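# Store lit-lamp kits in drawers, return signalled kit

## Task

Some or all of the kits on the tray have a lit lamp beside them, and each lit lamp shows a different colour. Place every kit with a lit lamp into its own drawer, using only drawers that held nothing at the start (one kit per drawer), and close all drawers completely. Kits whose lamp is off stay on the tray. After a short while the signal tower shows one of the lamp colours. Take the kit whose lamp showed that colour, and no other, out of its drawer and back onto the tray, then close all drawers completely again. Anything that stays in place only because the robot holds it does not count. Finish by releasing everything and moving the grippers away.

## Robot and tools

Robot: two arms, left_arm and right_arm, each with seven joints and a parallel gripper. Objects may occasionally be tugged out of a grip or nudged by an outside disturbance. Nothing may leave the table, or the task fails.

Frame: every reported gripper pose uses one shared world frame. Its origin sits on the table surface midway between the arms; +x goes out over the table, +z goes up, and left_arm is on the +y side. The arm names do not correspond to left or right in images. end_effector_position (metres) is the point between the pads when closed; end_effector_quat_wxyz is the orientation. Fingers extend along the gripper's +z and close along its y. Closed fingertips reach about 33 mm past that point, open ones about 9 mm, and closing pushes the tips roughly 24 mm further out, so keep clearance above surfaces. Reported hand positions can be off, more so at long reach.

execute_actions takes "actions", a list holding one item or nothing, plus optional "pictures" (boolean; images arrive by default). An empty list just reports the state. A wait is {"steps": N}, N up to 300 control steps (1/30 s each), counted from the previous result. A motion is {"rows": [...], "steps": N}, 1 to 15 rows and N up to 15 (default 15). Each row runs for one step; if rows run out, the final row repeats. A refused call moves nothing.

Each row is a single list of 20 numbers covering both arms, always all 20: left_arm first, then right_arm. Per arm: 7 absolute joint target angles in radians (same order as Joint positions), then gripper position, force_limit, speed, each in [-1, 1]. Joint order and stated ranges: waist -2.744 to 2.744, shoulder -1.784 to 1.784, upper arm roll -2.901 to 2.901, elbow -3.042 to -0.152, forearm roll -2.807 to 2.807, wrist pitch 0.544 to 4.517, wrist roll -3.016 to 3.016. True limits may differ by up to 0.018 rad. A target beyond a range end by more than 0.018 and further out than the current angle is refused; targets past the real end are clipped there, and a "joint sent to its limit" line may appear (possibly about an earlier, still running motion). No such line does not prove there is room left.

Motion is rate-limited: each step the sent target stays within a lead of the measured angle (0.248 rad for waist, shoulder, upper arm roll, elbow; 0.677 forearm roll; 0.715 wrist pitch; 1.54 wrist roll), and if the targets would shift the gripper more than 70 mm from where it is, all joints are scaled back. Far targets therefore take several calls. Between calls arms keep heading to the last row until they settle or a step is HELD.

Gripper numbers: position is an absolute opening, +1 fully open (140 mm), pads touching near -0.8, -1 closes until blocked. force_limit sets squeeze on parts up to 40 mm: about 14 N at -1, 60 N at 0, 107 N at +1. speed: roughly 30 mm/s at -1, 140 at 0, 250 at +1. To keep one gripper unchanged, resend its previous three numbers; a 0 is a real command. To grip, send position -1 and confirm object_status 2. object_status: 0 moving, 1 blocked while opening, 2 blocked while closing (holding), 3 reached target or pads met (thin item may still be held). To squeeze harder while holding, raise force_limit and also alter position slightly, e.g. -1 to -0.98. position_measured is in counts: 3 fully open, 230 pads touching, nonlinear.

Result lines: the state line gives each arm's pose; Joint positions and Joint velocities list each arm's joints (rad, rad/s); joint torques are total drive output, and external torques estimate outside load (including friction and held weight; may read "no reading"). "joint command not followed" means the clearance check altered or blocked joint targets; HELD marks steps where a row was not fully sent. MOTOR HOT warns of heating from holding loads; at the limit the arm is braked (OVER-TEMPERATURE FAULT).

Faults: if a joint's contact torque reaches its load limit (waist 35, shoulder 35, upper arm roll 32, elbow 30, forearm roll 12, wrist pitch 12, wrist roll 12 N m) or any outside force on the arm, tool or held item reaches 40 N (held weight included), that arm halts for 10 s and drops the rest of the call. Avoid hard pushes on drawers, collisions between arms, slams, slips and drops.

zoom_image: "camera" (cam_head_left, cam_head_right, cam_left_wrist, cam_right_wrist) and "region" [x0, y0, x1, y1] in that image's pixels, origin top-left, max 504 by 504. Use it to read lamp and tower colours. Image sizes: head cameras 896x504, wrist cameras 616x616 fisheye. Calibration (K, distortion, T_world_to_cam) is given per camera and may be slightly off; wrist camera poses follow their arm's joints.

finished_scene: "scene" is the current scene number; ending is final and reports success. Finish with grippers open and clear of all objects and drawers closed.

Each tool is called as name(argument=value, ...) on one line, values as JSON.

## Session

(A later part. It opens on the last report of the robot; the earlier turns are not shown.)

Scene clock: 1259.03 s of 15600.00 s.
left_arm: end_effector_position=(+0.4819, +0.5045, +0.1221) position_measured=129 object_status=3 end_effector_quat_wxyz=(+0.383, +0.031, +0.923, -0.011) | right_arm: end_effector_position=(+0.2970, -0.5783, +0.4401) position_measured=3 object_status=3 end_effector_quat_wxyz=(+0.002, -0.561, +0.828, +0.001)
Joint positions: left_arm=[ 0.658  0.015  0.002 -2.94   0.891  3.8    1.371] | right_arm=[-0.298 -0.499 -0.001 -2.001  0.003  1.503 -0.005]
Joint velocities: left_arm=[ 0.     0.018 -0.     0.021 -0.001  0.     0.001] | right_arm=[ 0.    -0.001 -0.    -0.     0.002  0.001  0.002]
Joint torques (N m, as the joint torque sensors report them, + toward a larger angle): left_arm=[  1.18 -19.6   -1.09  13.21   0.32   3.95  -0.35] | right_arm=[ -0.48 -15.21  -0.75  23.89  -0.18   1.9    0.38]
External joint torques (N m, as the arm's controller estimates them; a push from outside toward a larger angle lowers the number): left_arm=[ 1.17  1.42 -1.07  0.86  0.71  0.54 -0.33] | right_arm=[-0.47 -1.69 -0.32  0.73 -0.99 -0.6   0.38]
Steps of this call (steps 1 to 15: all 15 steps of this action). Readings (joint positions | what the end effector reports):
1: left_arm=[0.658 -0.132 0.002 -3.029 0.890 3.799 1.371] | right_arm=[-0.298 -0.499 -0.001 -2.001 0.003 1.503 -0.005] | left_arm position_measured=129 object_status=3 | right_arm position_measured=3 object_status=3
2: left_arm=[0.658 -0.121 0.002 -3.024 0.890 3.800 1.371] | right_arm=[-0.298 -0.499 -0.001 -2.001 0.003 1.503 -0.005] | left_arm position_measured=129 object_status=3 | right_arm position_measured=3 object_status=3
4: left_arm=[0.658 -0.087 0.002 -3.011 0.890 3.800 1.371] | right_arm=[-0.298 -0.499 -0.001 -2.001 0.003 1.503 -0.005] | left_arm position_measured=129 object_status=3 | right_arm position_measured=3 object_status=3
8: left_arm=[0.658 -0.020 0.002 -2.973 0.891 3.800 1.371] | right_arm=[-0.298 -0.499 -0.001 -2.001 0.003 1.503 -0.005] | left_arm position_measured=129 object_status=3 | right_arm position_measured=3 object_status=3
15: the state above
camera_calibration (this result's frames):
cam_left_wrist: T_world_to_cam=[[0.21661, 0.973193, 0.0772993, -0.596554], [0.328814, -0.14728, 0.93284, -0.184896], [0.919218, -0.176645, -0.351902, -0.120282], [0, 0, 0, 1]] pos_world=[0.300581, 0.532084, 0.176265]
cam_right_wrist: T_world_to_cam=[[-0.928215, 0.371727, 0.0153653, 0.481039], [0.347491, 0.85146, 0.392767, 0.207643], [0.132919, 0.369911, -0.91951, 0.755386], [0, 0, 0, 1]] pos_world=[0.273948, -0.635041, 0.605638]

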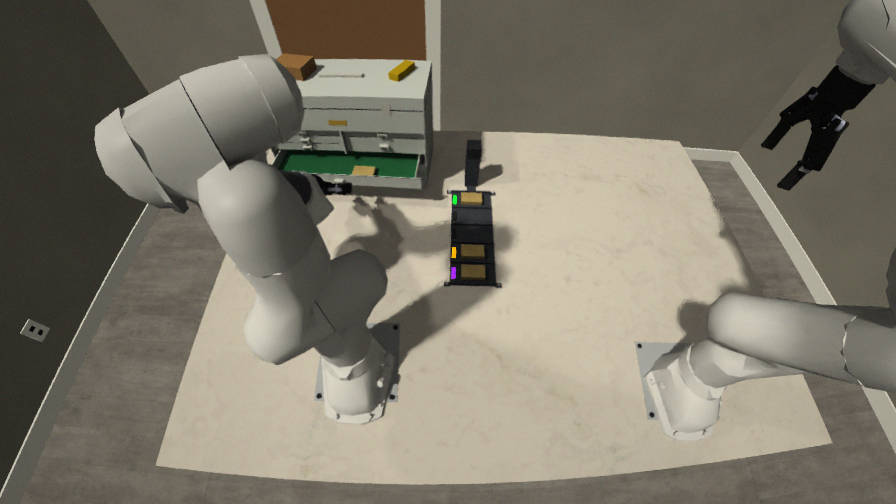

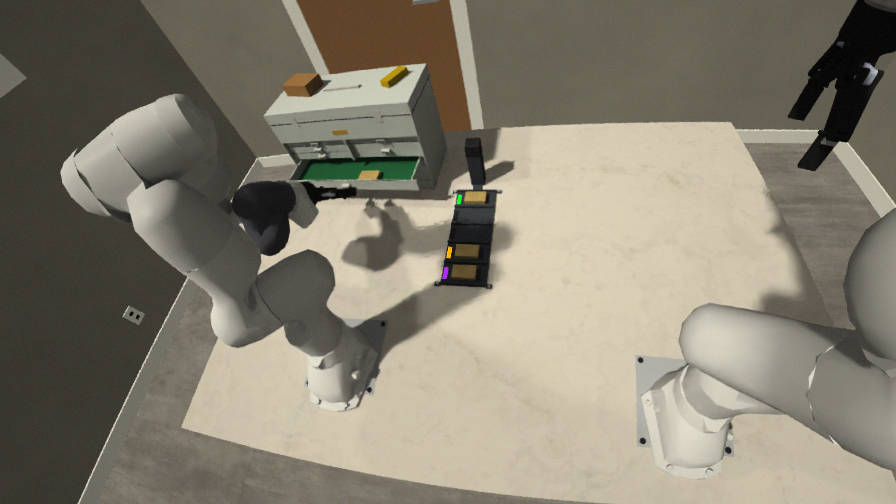

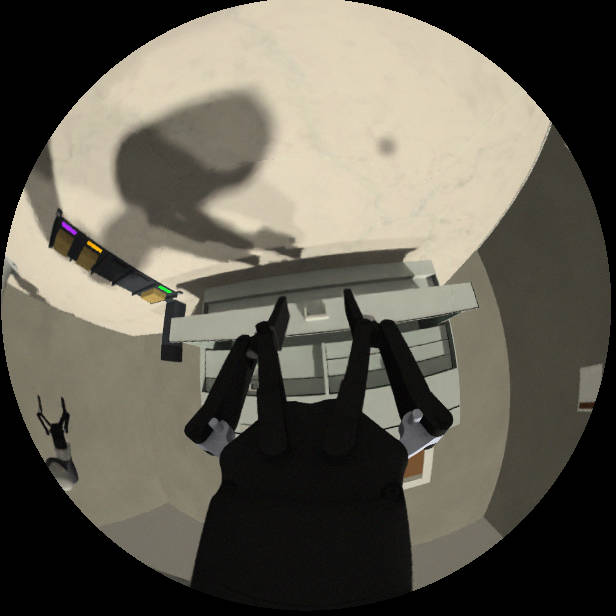

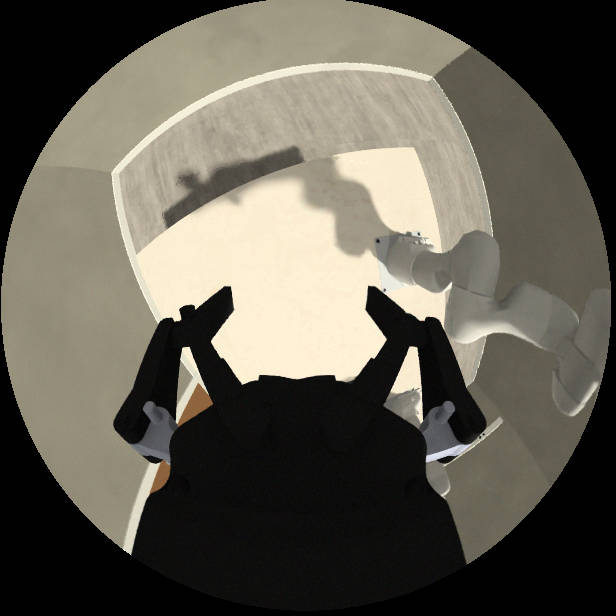

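execute_actions(actions=[{"rows":[[0.649,0.025,0,-2.925,0.884,3.798,1.362,0,0,0,-0.3,-0.5,0,-2.0,0,1.5,0,1,0,0],[0.638,0.033,0,-2.913,0.876,3.793,1.359,0,0,0,-0.3,-0.5,0,-2.0,0,1.5,0,1,0,0],[0.626,0.040,0,-2.901,0.867,3.788,1.356,0,0,0,-0.3,-0.5,0,-2.0,0,1.5,0,1,0,0],[0.615,0.048,0,-2.890,0.859,3.784,1.353,0,0,0,-0.3,-0.5,0,-2.0,0,1.5,0,1,0,0],[0.603,0.055,0,-2.878,0.850,3.779,1.350,0,0,0,-0.3,-0.5,0,-2.0,0,1.5,0,1,0,0],[0.592,0.063,0,-2.866,0.842,3.774,1.347,0,0,0,-0.3,-0.5,0,-2.0,0,1.5,0,1,0,0],[0.580,0.070,0,-2.854,0.833,3.769,1.344,0,0,0,-0.3,-0.5,0,-2.0,0,1.5,0,1,0,0],[0.5705,0.078,0,-2.8405,0.828,3.7635,1.339,0,0,0,-0.3,-0.5,0,-2.0,0,1.5,0,1,0,0],[0.561,0.086,0,-2.827,0.823,3.758,1.335,0,0,0,-0.3,-0.5,0,-2.0,0,1.5,0,1,0,0],[0.5515,0.094,0,-2.8135,0.818,3.7525,1.33,0,0,0,-0.3,-0.5,0,-2.0,0,1.5,0,1,0,0],[0.542,0.1015,0,-2.80,0.813,3.747,1.325,0,0,0,-0.3,-0.5,0,-2.0,0,1.5,0,1,0,0],[0.5325,0.109,0,-2.7865,0.808,3.7415,1.321,0,0,0,-0.3,-0.5,0,-2.0,0,1.5,0,1,0,0],[0.523,0.117,0,-2.773,0.803,3.736,1.316,0,0,0,-0.3,-0.5,0,-2.0,0,1.5,0,1,0,0],[0.5135,0.125,0,-2.7595,0.798,3.7305,1.312,0,0,0,-0.3,-0.5,0,-2.0,0,1.5,0,1,0,0],[0.504,0.133,0,-2.746,0.793,3.725,1.307,0,0,0,-0.3,-0.5,0,-2.0,0,1.5,0,1,0,0]],"steps":15}], pictures=false)

execute_actions(actions=[{"rows":[[0.497,0.141,0,-2.7315,0.791,3.719,1.301,0,0,0,-0.3,-0.5,0,-2.0,0,1.5,0,1,0,0],[0.49,0.15,0,-2.717,0.789,3.713,1.296,0,0,0,-0.3,-0.5,0,-2.0,0,1.5,0,1,0,0],[0.483,0.158,0,-2.7025,0.787,3.707,1.29,0,0,0,-0.3,-0.5,0,-2.0,0,1.5,0,1,0,0],[0.476,0.1665,0,-2.688,0.7855,3.7015,1.2845,0,0,0,-0.3,-0.5,0,-2.0,0,1.5,0,1,0,0],[0.469,0.175,0,-2.6735,0.784,3.696,1.279,0,0,0,-0.3,-0.5,0,-2.0,0,1.5,0,1,0,0],[0.462,0.183,0,-2.659,0.782,3.69,1.273,0,0,0,-0.3,-0.5,0,-2.0,0,1.5,0,1,0,0],[0.455,0.192,0,-2.6445,0.78,3.684,1.268,0,0,0,-0.3,-0.5,0,-2.0,0,1.5,0,1,0,0],[0.451,0.196,0,-2.637,0.779,3.681,1.265,0,0,0,-0.3,-0.5,0,-2.0,0,1.5,0,1,0,0],[0.448,0.2,0,-2.63,0.778,3.678,1.262,0,0,0,-0.3,-0.5,0,-2.0,0,1.5,0,1,0,0],[0.445,0.203,0,-2.624,0.7775,3.6755,1.26,0,0,0,-0.3,-0.5,0,-2.0,0,1.5,0,1,0,0],[0.4425,0.2065,0,-2.6185,0.777,3.673,1.2585,0,0,0,-0.3,-0.5,0,-2.0,0,1.5,0,1,0,0],[0.44,0.21,0,-2.613,0.7765,3.6705,1.257,0,0,0,-0.3,-0.5,0,-2.0,0,1.5,0,1,0,0],[0.437,0.213,0,-2.607,0.776,3.668,1.255,0,0,0,-0.3,-0.5,0,-2.0,0,1.5,0,1,0,0]],"steps":15}], pictures=false)

execute_actions(actions=[{"steps":15}], pictures=false)

execute_actions(actions=[{"rows":[[0.476,0.1665,0,-2.688,0.7855,3.7015,1.2845,0,0,0,-0.3,-0.5,0,-2.0,0,1.5,0,1,0,0],[0.476,0.1665,0,-2.688,0.7855,3.7015,1.2845,0,0,0,-0.3,-0.5,0,-2.0,0,1.5,0,1,0,0],[0.504,0.133,0,-2.746,0.793,3.725,1.307,0,0,0,-0.3,-0.5,0,-2.0,0,1.5,0,1,0,0],[0.504,0.133,0,-2.746,0.793,3.725,1.307,0,0,0,-0.3,-0.5,0,-2.0,0,1.5,0,1,0,0],[0.542,0.1015,0,-2.80,0.813,3.747,1.325,0,0,0,-0.3,-0.5,0,-2.0,0,1.5,0,1,0,0],[0.542,0.1015,0,-2.80,0.813,3.747,1.325,0,0,0,-0.3,-0.5,0,-2.0,0,1.5,0,1,0,0],[0.580,0.070,0,-2.854,0.833,3.769,1.344,0,0,0,-0.3,-0.5,0,-2.0,0,1.5,0,1,0,0],[0.62,0.045,0,-2.895,0.863,3.786,1.354,0,0,0,-0.3,-0.5,0,-2.0,0,1.5,0,1,0,0],[0.661,0.018,0,-2.937,0.893,3.803,1.365,-1,0,0,-0.3,-0.5,0,-2.0,0,1.5,0,1,0,0]],"steps":15}], pictures=false)

execute_actions(actions=[{"steps":15}])

zoom_image(camera="cam_left_wrist", region=[180, 240, 480, 440])

zoom_image(camera="cam_head_right", region=[260, 90, 460, 200])

Scene clock: 1313.77 s of 15600.00 s.
left_arm: end_effector_position=(+0.5440, +0.5011, +0.1221) position_measured=129 object_status=3 end_effector_quat_wxyz=(+0.386, +0.042, +0.922, -0.009) | right_arm: end_effector_position=(+0.2970, -0.5783, +0.4401) position_measured=3 object_status=3 end_effector_quat_wxyz=(+0.002, -0.561, +0.828, +0.001)
Joint positions: left_arm=[ 0.531  0.116  0.003 -2.779  0.811  3.746  1.341] | right_arm=[-0.298 -0.499 -0.001 -2.001  0.003  1.503 -0.005]
Joint velocities: left_arm=[-0.264  0.228 -0.001  0.382 -0.15  -0.154 -0.099] | right_arm=[-0.001  0.    -0.001  0.002 -0.002  0.     0.   ]
Joint torques (N m, as the joint torque sensors report them, + toward a larger angle): left_arm=[ -3.96 -26.98  -1.8   14.79  -0.14   4.15  -0.26] | right_arm=[ -0.7  -15.64  -1.02  24.07  -0.18   1.84   0.34]
External joint torques (N m, as the arm's controller estimates them; a push from outside toward a larger angle lowers the number): left_arm=[-4.84 -0.16 -1.52  2.8   0.11  0.71 -0.22] | right_arm=[-0.71 -2.09 -0.62  0.84 -0.98 -0.67  0.34]
Steps of this call (steps 1 to 15: the robot went on to your last target; steps 16 to 90: nothing new was sent; then 51.23 s passed at rest; steps 91 to 105: all 15 steps of this action). Readings (joint positions | what the end effector reports):
91: left_arm=[0.657 0.018 0.002 -2.936 0.890 3.800 1.371] | right_arm=[-0.298 -0.499 -0.001 -2.001 0.003 1.503 -0.005] | left_arm position_measured=129 object_status=3 | right_arm position_measured=3 object_status=3
92: left_arm=[0.653 0.022 0.002 -2.930 0.887 3.800 1.371] | right_arm=[-0.298 -0.499 -0.001 -2.001 0.003 1.503 -0.005] | left_arm position_measured=129 object_status=3 | right_arm position_measured=3 object_status=3
94: left_arm=[0.637 0.033 0.002 -2.912 0.878 3.796 1.369] | right_arm=[-0.298 -0.499 -0.001 -2.001 0.003 1.503 -0.005] | left_arm position_measured=129 object_status=3 | right_arm position_measured=3 object_status=3
98: left_arm=[0.598 0.061 0.002 -2.870 0.851 3.781 1.362] | right_arm=[-0.298 -0.499 -0.001 -2.001 0.003 1.503 -0.005] | left_arm position_measured=129 object_status=3 | right_arm position_measured=3 object_status=3
105: the state above

Scene clock: 1314.27 s of 15600.00 s.
left_arm: end_effector_position=(+0.6007, +0.4974, +0.1211) position_measured=129 object_status=3 end_effector_quat_wxyz=(+0.385, +0.043, +0.922, -0.008) | right_arm: end_effector_position=(+0.2970, -0.5783, +0.4401) position_measured=3 object_status=3 end_effector_quat_wxyz=(+0.002, -0.561, +0.828, +0.001)
Joint positions: left_arm=[ 0.445  0.208  0.003 -2.616  0.78   3.678  1.282] | right_arm=[-0.298 -0.499 -0.001 -2.001  0.003  1.503 -0.005]
Joint velocities: left_arm=[-0.035  0.031 -0.     0.066 -0.008 -0.058 -0.082] | right_arm=[-0.001  0.    -0.002  0.001 -0.    -0.    -0.001]
Joint torques (N m, as the joint torque sensors report them, + toward a larger angle): left_arm=[ -2.83 -29.34  -1.63  17.44  -1.14   3.51  -0.06] | right_arm=[ -0.71 -14.89  -0.99  23.99  -0.23   1.85   0.39]
External joint torques (N m, as the arm's controller estimates them; a push from outside toward a larger angle lowers the number): left_arm=[-3.28  0.49 -1.97  2.6  -0.49  0.12 -0.09] | right_arm=[-0.6  -1.35 -0.41  0.79 -1.02 -0.65  0.39]
Steps of this call (steps 1 to 15: all 15 steps of this action). Readings (joint positions | what the end effector reports):
1: left_arm=[0.522 0.124 0.003 -2.765 0.806 3.740 1.337] | right_arm=[-0.298 -0.499 -0.001 -2.001 0.003 1.503 -0.005] | left_arm position_measured=129 object_status=3 | right_arm position_measured=3 object_status=3
2: left_arm=[0.513 0.132 0.003 -2.751 0.802 3.735 1.333] | right_arm=[-0.298 -0.499 -0.001 -2.001 0.003 1.503 -0.005] | left_arm position_measured=129 object_status=3 | right_arm position_measured=3 object_status=3
4: left_arm=[0.498 0.149 0.003 -2.723 0.796 3.724 1.325] | right_arm=[-0.298 -0.499 -0.001 -2.001 0.003 1.503 -0.005] | left_arm position_measured=129 object_status=3 | right_arm position_measured=3 object_status=3
8: left_arm=[0.469 0.181 0.003 -2.667 0.787 3.702 1.307] | right_arm=[-0.298 -0.499 -0.001 -2.001 0.003 1.503 -0.005] | left_arm position_measured=129 object_status=3 | right_arm position_measured=3 object_status=3
15: the state above

Scene clock: 1314.77 s of 15600.00 s.
left_arm: end_effector_position=(+0.6019, +0.4972, +0.1214) position_measured=129 object_status=3 end_effector_quat_wxyz=(+0.384, +0.036, +0.922, -0.011) | right_arm: end_effector_position=(+0.2970, -0.5783, +0.4401) position_measured=3 object_status=3 end_effector_quat_wxyz=(+0.002, -0.561, +0.828, +0.001)
Joint positions: left_arm=[ 0.443  0.209  0.003 -2.613  0.779  3.674  1.264] | right_arm=[-0.298 -0.499 -0.001 -2.001  0.003  1.503 -0.005]
Joint velocities: left_arm=[-0.001  0.     0.     0.001 -0.001 -0.001 -0.011] | right_arm=[-0.001 -0.001 -0.     0.001  0.     0.001 -0.   ]
Joint torques (N m, as the joint torque sensors report them, + toward a larger angle): left_arm=[ -3.28 -26.74  -0.83  18.35  -1.25   2.56  -0.15] | right_arm=[ -0.67 -15.01  -0.8   24.12  -0.12   1.9    0.36]
External joint torques (N m, as the arm's controller estimates them; a push from outside toward a larger angle lowers the number): left_arm=[-3.25  3.34 -0.47  3.05 -0.69 -0.8  -0.13] | right_arm=[-0.62 -1.42 -0.3   0.9  -0.92 -0.6   0.36]
Steps of this call (steps 1 to 15: the robot went on to your last target). Readings (joint positions | what the end effector reports):
1: left_arm=[0.444 0.209 0.003 -2.615 0.779 3.676 1.280] | right_arm=[-0.298 -0.499 -0.001 -2.001 0.003 1.503 -0.005] | left_arm position_measured=129 object_status=3 | right_arm position_measured=3 object_status=3
2: left_arm=[0.444 0.209 0.003 -2.614 0.779 3.675 1.278] | right_arm=[-0.298 -0.499 -0.001 -2.001 0.003 1.503 -0.005] | left_arm position_measured=129 object_status=3 | right_arm position_measured=3 object_status=3
4: left_arm=[0.443 0.209 0.003 -2.614 0.779 3.675 1.274] | right_arm=[-0.298 -0.499 -0.001 -2.001 0.003 1.503 -0.005] | left_arm position_measured=129 object_status=3 | right_arm position_measured=3 object_status=3
8: left_arm=[0.443 0.209 0.003 -2.613 0.779 3.674 1.269] | right_arm=[-0.298 -0.499 -0.001 -2.001 0.003 1.503 -0.005] | left_arm position_measured=129 object_status=3 | right_arm position_measured=3 object_status=3
15: the state above

Scene clock: 1315.27 s of 15600.00 s.
left_arm: end_effector_position=(+0.4822, +0.5091, +0.1165) position_measured=173 object_status=0 end_effector_quat_wxyz=(+0.376, +0.007, +0.927, -0.016) | right_arm: end_effector_position=(+0.2970, -0.5783, +0.4401) position_measured=3 object_status=3 end_effector_quat_wxyz=(+0.002, -0.561, +0.828, +0.001)
Joint positions: left_arm=[ 0.654  0.024  0.002 -2.931  0.879  3.781  1.328] | right_arm=[-0.298 -0.499 -0.001 -2.001  0.003  1.503 -0.005]
Joint velocities: left_arm=[ 0.051 -0.047 -0.001 -0.068  0.094  0.105  0.098] | right_arm=[ 0.001 -0.    -0.     0.002  0.    -0.001 -0.001]
Joint torques (N m, as the joint torque sensors report them, + toward a larger angle): left_arm=[  0.91 -22.68  -0.87  10.98   0.54   4.17   0.51] | right_arm=[ -0.88 -15.55  -0.81  24.27  -0.19   1.91   0.36]
External joint torques (N m, as the arm's controller estimates them; a push from outside toward a larger angle lowers the number): left_arm=[ 1.23 -1.87 -0.44 -2.23  0.97  0.79  0.53] | right_arm=[-0.91 -1.9  -0.41  1.   -1.   -0.6   0.36]
Steps of this call (steps 1 to 15: all 15 steps of this action). Readings (joint positions | what the end effector reports):
1: left_arm=[0.449 0.199 0.000 -2.629 0.780 3.678 1.265] | right_arm=[-0.298 -0.499 -0.001 -2.001 0.003 1.503 -0.005] | left_arm position_measured=129 object_status=3 | right_arm position_measured=3 object_status=3
2: left_arm=[0.456 0.187 0.000 -2.650 0.781 3.682 1.266] | right_arm=[-0.298 -0.499 -0.001 -2.001 0.003 1.503 -0.005] | left_arm position_measured=129 object_status=3 | right_arm position_measured=3 object_status=3
4: left_arm=[0.480 0.159 -0.001 -2.701 0.785 3.695 1.273] | right_arm=[-0.298 -0.499 -0.001 -2.001 0.003 1.503 -0.005] | left_arm position_measured=129 object_status=3 | right_arm position_measured=3 object_status=3
8: left_arm=[0.557 0.091 -0.002 -2.818 0.817 3.731 1.293] | right_arm=[-0.298 -0.499 -0.001 -2.001 0.003 1.503 -0.005] | left_arm position_measured=129 object_status=3 | right_arm position_measured=3 object_status=3
15: the state above

Scene clock: 1315.77 s of 15600.00 s.
left_arm: end_effector_position=(+0.4825, +0.5058, +0.1207) position_measured=233 object_status=3 end_effector_quat_wxyz=(+0.382, +0.022, +0.924, -0.014) | right_arm: end_effector_position=(+0.2970, -0.5783, +0.4401) position_measured=3 object_status=3 end_effector_quat_wxyz=(+0.002, -0.561, +0.828, +0.001)
Joint positions: left_arm=[ 0.658  0.02   0.002 -2.935  0.89   3.798  1.352] | right_arm=[-0.298 -0.499 -0.001 -2.001  0.003  1.503 -0.005]
Joint velocities: left_arm=[ 0.    -0.001  0.    -0.001  0.001  0.005  0.018] | right_arm=[ 0.001 -0.001  0.     0.001  0.001 -0.     0.001]
Joint torques (N m, as the joint torque sensors report them, + toward a larger angle): left_arm=[  1.19 -22.56  -1.18  11.31   0.58   4.21   0.38] | right_arm=[ -0.57 -15.26  -1.22  23.6   -0.2    1.91   0.41]
External joint torques (N m, as the arm's controller estimates them; a push from outside toward a larger angle lowers the number): left_arm=[ 1.22 -1.63 -1.11 -1.13  0.97  0.81  0.4 ] | right_arm=[-0.61 -1.66 -0.85  0.42 -1.02 -0.59  0.41]
Steps of this call (steps 1 to 15: the robot went on to your last target). Readings (joint positions | what the end effector reports):
1: left_arm=[0.656 0.022 0.002 -2.933 0.882 3.785 1.331] | right_arm=[-0.298 -0.499 -0.001 -2.001 0.003 1.503 -0.005] | left_arm position_measured=181 object_status=0 | right_arm position_measured=3 object_status=3
2: left_arm=[0.657 0.021 0.002 -2.934 0.884 3.787 1.334] | right_arm=[-0.298 -0.499 -0.001 -2.001 0.003 1.503 -0.005] | left_arm position_measured=188 object_status=0 | right_arm position_measured=3 object_status=3
4: left_arm=[0.657 0.021 0.002 -2.935 0.887 3.791 1.339] | right_arm=[-0.298 -0.499 -0.001 -2.001 0.003 1.503 -0.005] | left_arm position_measured=203 object_status=0 | right_arm position_measured=3 object_status=3
8: left_arm=[0.658 0.020 0.002 -2.935 0.889 3.795 1.346] | right_arm=[-0.298 -0.499 -0.001 -2.001 0.003 1.503 -0.005] | left_arm position_measured=233 object_status=0 | right_arm position_measured=3 object_status=3
15: the state above
camera_calibration (this result's frames):
cam_left_wrist: T_world_to_cam=[[0.202401, 0.977251, 0.0633623, -0.591421], [0.334075, -0.129722, 0.933577, -0.195163], [0.920558, -0.16779, -0.352731, -0.126156], [0, 0, 0, 1]] pos_world=[0.301037, 0.531482, 0.175175]
cam_right_wrist: T_world_to_cam=[[-0.928214, 0.371729, 0.0153586, 0.481043], [0.34749, 0.851463, 0.392761, 0.207647], [0.132923, 0.369904, -0.919512, 0.755386], [0, 0, 0, 1]] pos_world=[0.273947, -0.635041, 0.605643]

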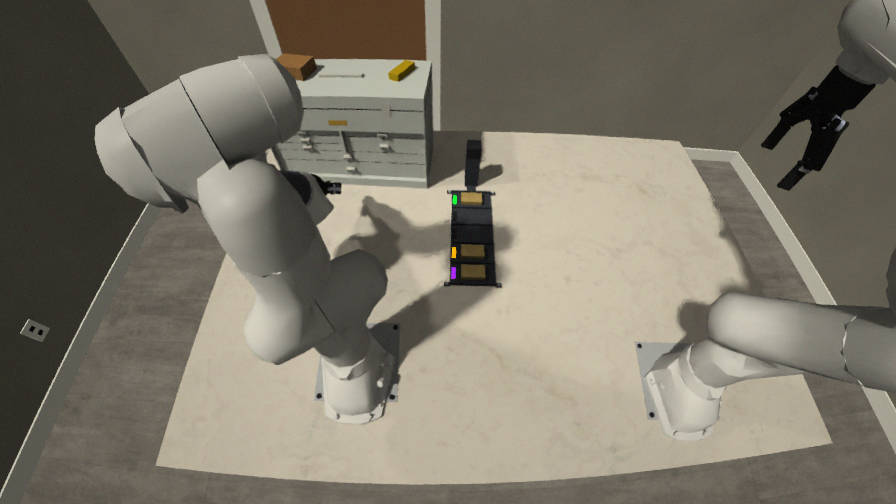

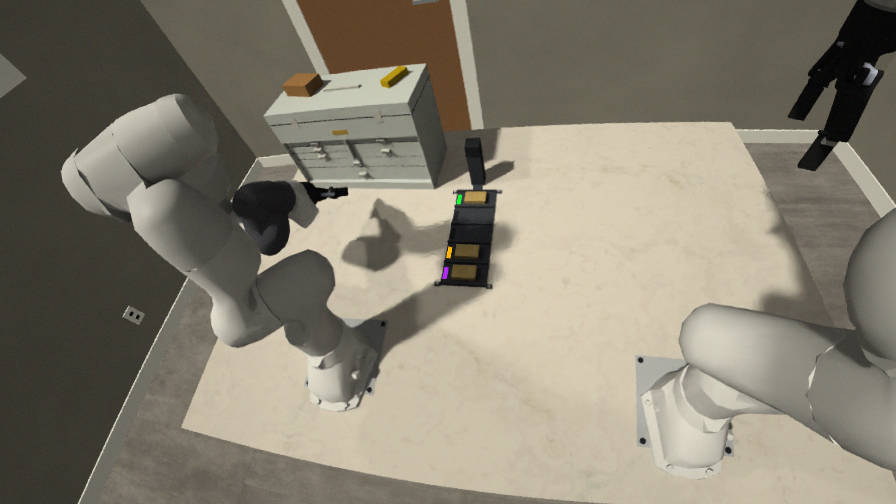

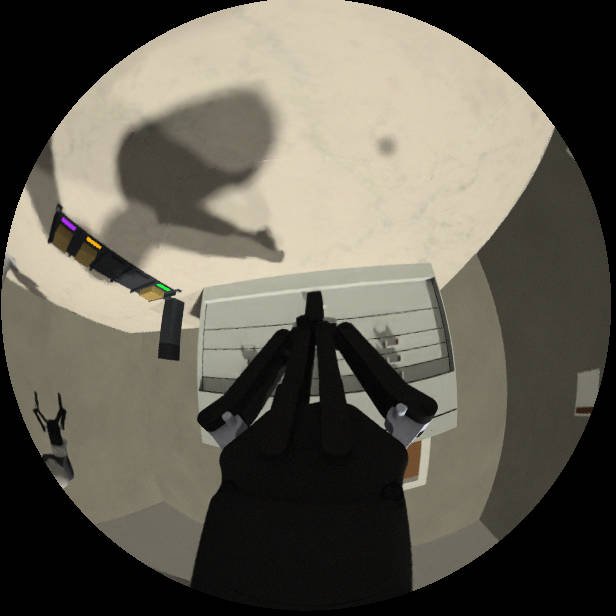

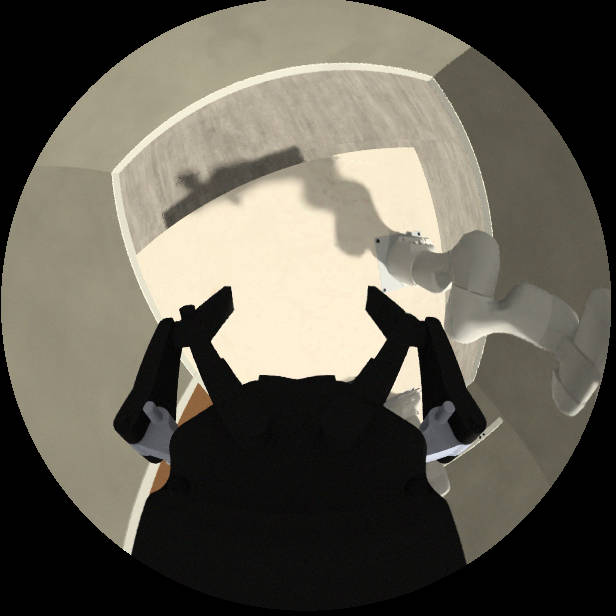

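Region (180, 240, 480, 440) of cam_left_wrist's 616x616 image, scaled by 1.680, with more detail than that image has.

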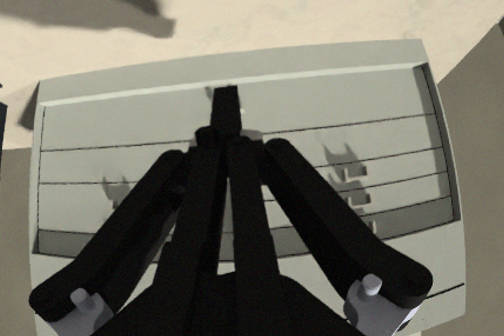

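Region (260, 90, 460, 200) of cam_head_right's 896x504 image, scaled by 2.520, with more detail than that image has; it fills the top 277 rows of this view, and the rest is white.

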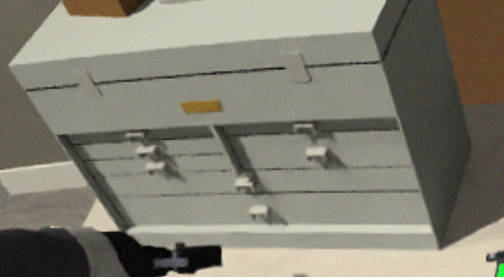

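execute_actions(actions=[{"rows":[[0.3,-0.45,0,-2.98,0.4,3.3,1.5,0,0,0,-0.3,-0.5,0,-2.0,0,1.5,0,1,0,0]],"steps":15}], pictures=false)

execute_actions(actions=[{"rows":[[-0.041,-0.432,0,-2.938,0,3.03,1.6,0,0,0,-0.3,-0.5,0,-2.0,0,1.5,0,1,0,0]],"steps":15}], pictures=false)

execute_actions(actions=[{"rows":[[-0.046,-0.2333,0,-2.757,0,3.047,1.6,0,0,0,-0.3,-0.5,0,-2.0,0,1.5,0,1,0,0]],"steps":15}], pictures=false)

execute_actions(actions=[{"steps":15}])

zoom_image(camera="cam_left_wrist", region=[200, 240, 450, 440])

Scene clock: 1375.87 s of 15600.00 s.
left_arm: end_effector_position=(+0.5085, +0.4920, +0.2207) position_measured=129 object_status=0 end_effector_quat_wxyz=(+0.375, +0.008, +0.923, +0.083) | right_arm: end_effector_position=(+0.2970, -0.5783, +0.4401) position_measured=3 object_status=3 end_effector_quat_wxyz=(+0.002, -0.561, +0.828, +0.001)
Joint positions: left_arm=[ 0.304 -0.447 -0.003 -2.978  0.411  3.331  1.467] | right_arm=[-0.298 -0.499 -0.001 -2.001  0.003  1.503 -0.005]
Joint velocities: left_arm=[-0.009 -0.005  0.001 -0.013 -0.067 -0.166  0.086] | right_arm=[-0.     0.001  0.    -0.    -0.     0.    -0.001]
Joint torques (N m, as the joint torque sensors report them, + toward a larger angle): left_arm=[ -1.68 -13.92   1.55  19.86  -0.73   2.92   0.39] | right_arm=[ -0.94 -15.2   -0.58  23.94  -0.17   1.86   0.37]
External joint torques (N m, as the arm's controller estimates them; a push from outside toward a larger angle lowers the number): left_arm=[-1.57 -1.13  1.51 -0.97 -0.53 -0.53  0.4 ] | right_arm=[-0.95 -1.79 -0.19  0.84 -0.98 -0.64  0.37]
Steps of this call (steps 1 to 15: the robot went on to your last target; steps 16 to 90: nothing new was sent; then 56.60 s passed at rest; steps 91 to 105: all 15 steps of this action). Readings (joint positions | what the end effector reports):
91: left_arm=[0.597 -0.025 0.012 -2.953 0.785 3.715 1.372] | right_arm=[-0.298 -0.499 -0.001 -2.001 0.003 1.503 -0.005] | left_arm position_measured=233 object_status=0 | right_arm position_measured=3 object_status=3
92: left_arm=[0.521 -0.100 0.011 -2.966 0.691 3.637 1.384] | right_arm=[-0.298 -0.499 -0.001 -2.001 0.003 1.503 -0.005] | left_arm position_measured=231 object_status=0 | right_arm position_measured=3 object_status=3
94: left_arm=[0.396 -0.255 0.000 -2.972 0.570 3.526 1.406] | right_arm=[-0.298 -0.499 -0.001 -2.001 0.003 1.503 -0.005] | left_arm position_measured=211 object_status=0 | right_arm position_measured=3 object_status=3
98: left_arm=[0.317 -0.426 -0.004 -2.969 0.459 3.411 1.437] | right_arm=[-0.298 -0.499 -0.001 -2.001 0.003 1.503 -0.005] | left_arm position_measured=181 object_status=0 | right_arm position_measured=3 object_status=3
105: the state above

Scene clock: 1376.37 s of 15600.00 s.
left_arm: end_effector_position=(+0.4868, +0.3781, +0.1679) position_measured=129 object_status=3 end_effector_quat_wxyz=(+0.270, +0.015, +0.963, -0.001) | right_arm: end_effector_position=(+0.2970, -0.5783, +0.4401) position_measured=3 object_status=3 end_effector_quat_wxyz=(+0.002, -0.561, +0.828, +0.001)
Joint positions: left_arm=[-0.037 -0.434 -0.002 -2.94   0.012  3.053  1.566] | right_arm=[-0.298 -0.499 -0.001 -2.001  0.003  1.503 -0.005]
Joint velocities: left_arm=[-0.011  0.001 -0.     0.001 -0.076 -0.112  0.089] | right_arm=[ 0.    -0.001 -0.    -0.001  0.     0.001 -0.   ]
Joint torques (N m, as the joint torque sensors report them, + toward a larger angle): left_arm=[ -1.63 -12.02   1.59  20.8   -0.15   2.83   0.51] | right_arm=[ -0.79 -15.36  -0.75  23.65  -0.19   1.88   0.34]
External joint torques (N m, as the arm's controller estimates them; a push from outside toward a larger angle lowers the number): left_arm=[-1.63  1.15  1.95  0.16 -0.65 -0.53  0.53] | right_arm=[-0.81 -1.74 -0.37  0.44 -1.   -0.62  0.34]
Steps of this call (steps 1 to 15: all 15 steps of this action). Readings (joint positions | what the end effector reports):
1: left_arm=[0.254 -0.445 0.006 -2.971 0.335 3.290 1.477] | right_arm=[-0.298 -0.499 -0.001 -2.001 0.003 1.503 -0.005] | left_arm position_measured=129 object_status=0 | right_arm position_measured=3 object_status=3
2: left_arm=[0.198 -0.442 0.006 -2.962 0.275 3.256 1.486] | right_arm=[-0.298 -0.499 -0.001 -2.001 0.003 1.503 -0.005] | left_arm position_measured=129 object_status=0 | right_arm position_measured=3 object_status=3
4: left_arm=[0.094 -0.439 0.004 -2.950 0.184 3.200 1.502] | right_arm=[-0.298 -0.499 -0.001 -2.001 0.003 1.503 -0.005] | left_arm position_measured=129 object_status=0 | right_arm position_measured=3 object_status=3
8: left_arm=[-0.018 -0.435 -0.002 -2.941 0.065 3.109 1.534] | right_arm=[-0.298 -0.499 -0.001 -2.001 0.003 1.503 -0.005] | left_arm position_measured=129 object_status=3 | right_arm position_measured=3 object_status=3
15: the state above

Scene clock: 1376.87 s of 15600.00 s.
left_arm: end_effector_position=(+0.5422, +0.3744, +0.1634) position_measured=129 object_status=3 end_effector_quat_wxyz=(+0.260, +0.024, +0.965, -0.001) | right_arm: end_effector_position=(+0.2970, -0.5783, +0.4401) position_measured=3 object_status=3 end_effector_quat_wxyz=(+0.002, -0.561, +0.828, +0.001)
Joint positions: left_arm=[-0.043 -0.236 -0.001 -2.759  0.003  3.05   1.588] | right_arm=[-0.298 -0.499 -0.001 -2.001  0.003  1.503 -0.005]
Joint velocities: left_arm=[-0.001  0.001 -0.     0.003 -0.003 -0.002  0.018] | right_arm=[-0.     0.002  0.001  0.     0.     0.    -0.001]
Joint torques (N m, as the joint torque sensors report them, + toward a larger angle): left_arm=[ -2.69 -18.55   1.28  20.98  -0.01   2.94   0.34] | right_arm=[ -0.65 -15.4   -0.76  24.39  -0.16   1.84   0.37]
External joint torques (N m, as the arm's controller estimates them; a push from outside toward a larger angle lowers the number): left_arm=[-2.66  1.41  1.52  0.61 -0.48 -0.37  0.35] | right_arm=[-0.67 -2.05 -0.37  1.29 -0.96 -0.66  0.37]
Steps of this call (steps 1 to 15: all 15 steps of this action). Readings (joint positions | what the end effector reports):
1: left_arm=[-0.038 -0.390 -0.001 -2.900 0.008 3.050 1.569] | right_arm=[-0.298 -0.499 -0.001 -2.001 0.003 1.503 -0.005] | left_arm position_measured=129 object_status=3 | right_arm position_measured=3 object_status=3
2: left_arm=[-0.039 -0.335 -0.001 -2.848 0.007 3.050 1.571] | right_arm=[-0.298 -0.499 -0.001 -2.001 0.003 1.503 -0.005] | left_arm position_measured=129 object_status=3 | right_arm position_measured=3 object_status=3
4: left_arm=[-0.042 -0.274 -0.001 -2.793 0.006 3.050 1.576] | right_arm=[-0.298 -0.499 -0.001 -2.001 0.003 1.503 -0.005] | left_arm position_measured=129 object_status=3 | right_arm position_measured=3 object_status=3
8: left_arm=[-0.043 -0.240 -0.001 -2.764 0.004 3.050 1.582] | right_arm=[-0.298 -0.499 -0.001 -2.001 0.003 1.503 -0.005] | left_arm position_measured=129 object_status=3 | right_arm position_measured=3 object_status=3
15: the state above

Scene clock: 1377.37 s of 15600.00 s.
left_arm: end_effector_position=(+0.5423, +0.3744, +0.1634) position_measured=129 object_status=3 end_effector_quat_wxyz=(+0.260, +0.026, +0.965, -0.001) | right_arm: end_effector_position=(+0.2970, -0.5783, +0.4402) position_measured=3 object_status=3 end_effector_quat_wxyz=(+0.002, -0.561, +0.828, +0.001)
Joint positions: left_arm=[-0.043 -0.235 -0.001 -2.759  0.003  3.05   1.592] | right_arm=[-0.298 -0.499 -0.001 -2.001  0.003  1.503 -0.005]
Joint velocities: left_arm=[ 0.001  0.001 -0.    -0.     0.     0.     0.003] | right_arm=[ 0.     0.001  0.001 -0.001  0.002 -0.001 -0.001]
Joint torques (N m, as the joint torque sensors report them, + toward a larger angle): left_arm=[ -1.73 -19.04   1.68  20.94  -0.02   3.02   0.42] | right_arm=[ -0.54 -15.27  -0.93  24.05  -0.18   1.92   0.38]
External joint torques (N m, as the arm's controller estimates them; a push from outside toward a larger angle lowers the number): left_arm=[-1.78  0.78  1.84  0.62 -0.49 -0.28  0.44] | right_arm=[-0.63 -1.87 -0.63  0.94 -1.   -0.58  0.38]
Steps of this call (steps 1 to 15: the robot went on to your last target). Readings (joint positions | what the end effector reports):
1: left_arm=[-0.043 -0.236 -0.001 -2.759 0.003 3.050 1.588] | right_arm=[-0.298 -0.499 -0.001 -2.001 0.003 1.503 -0.005] | left_arm position_measured=129 object_status=3 | right_arm position_measured=3 object_status=3
2: left_arm=[-0.043 -0.235 -0.001 -2.759 0.003 3.050 1.589] | right_arm=[-0.298 -0.499 -0.001 -2.001 0.003 1.503 -0.005] | left_arm position_measured=129 object_status=3 | right_arm position_measured=3 object_status=3
4: left_arm=[-0.043 -0.235 -0.001 -2.759 0.003 3.050 1.590] | right_arm=[-0.298 -0.499 -0.001 -2.001 0.003 1.503 -0.005] | left_arm position_measured=129 object_status=3 | right_arm position_measured=3 object_status=3
8: left_arm=[-0.043 -0.235 -0.001 -2.759 0.003 3.050 1.591] | right_arm=[-0.298 -0.499 -0.001 -2.001 0.003 1.503 -0.005] | left_arm position_measured=129 object_status=3 | right_arm position_measured=3 object_status=3
15: the state above
All arms were judged still, so your last target was given up. Only a new action makes them travel on or press farther. Fingers that are still opening or closing keep moving.
camera_calibration (this result's frames):
cam_left_wrist: T_world_to_cam=[[0.215544, 0.975498, 0.0440849, -0.481098], [0.559542, -0.160383, 0.813136, -0.363143], [0.800284, -0.150599, -0.580401, -0.0921568], [0, 0, 0, 1]] pos_world=[0.380643, 0.39719, 0.263006]
cam_right_wrist: T_world_to_cam=[[-0.928214, 0.371731, 0.0153532, 0.481046], [0.347491, 0.851465, 0.392757, 0.207649], [0.132927, 0.369898, -0.919514, 0.755386], [0, 0, 0, 1]] pos_world=[0.273946, -0.63504, 0.605647]

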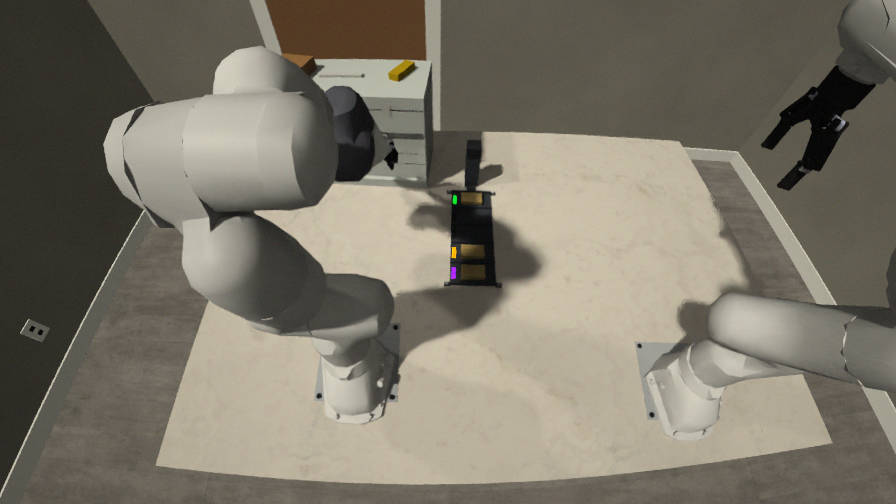

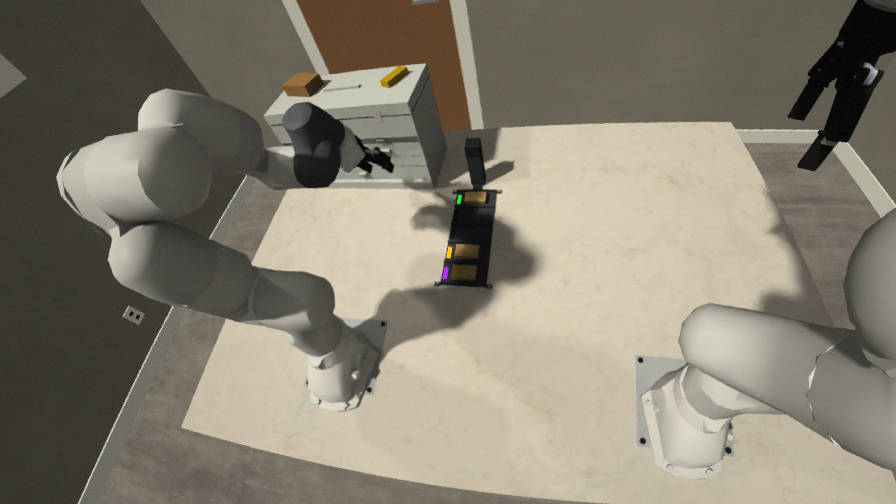

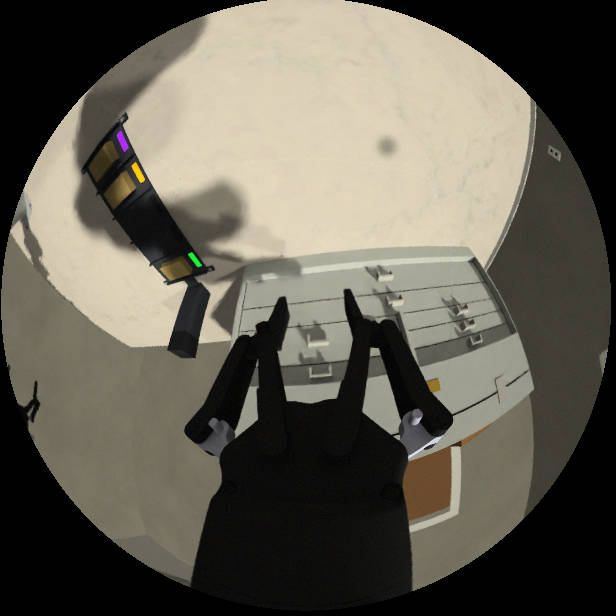

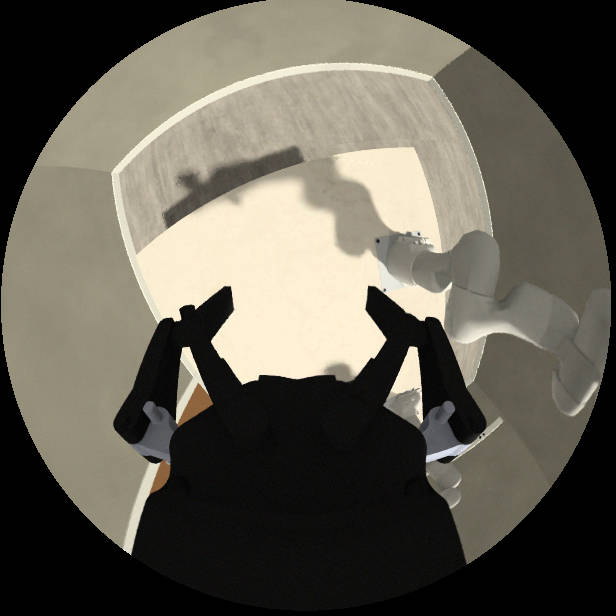

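Region (200, 240, 450, 440) of cam_left_wrist's 616x616 image, scaled by 2.016, with more detail than that image has; it fills the top 403 rows of this view, and the rest is white.

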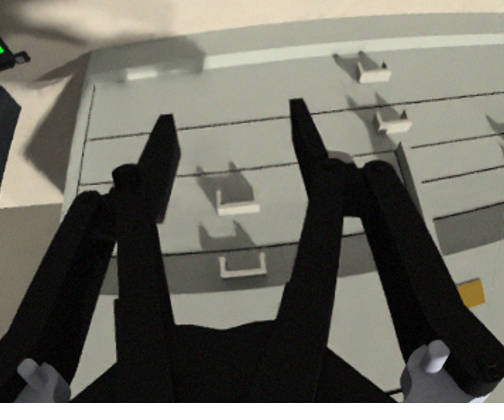

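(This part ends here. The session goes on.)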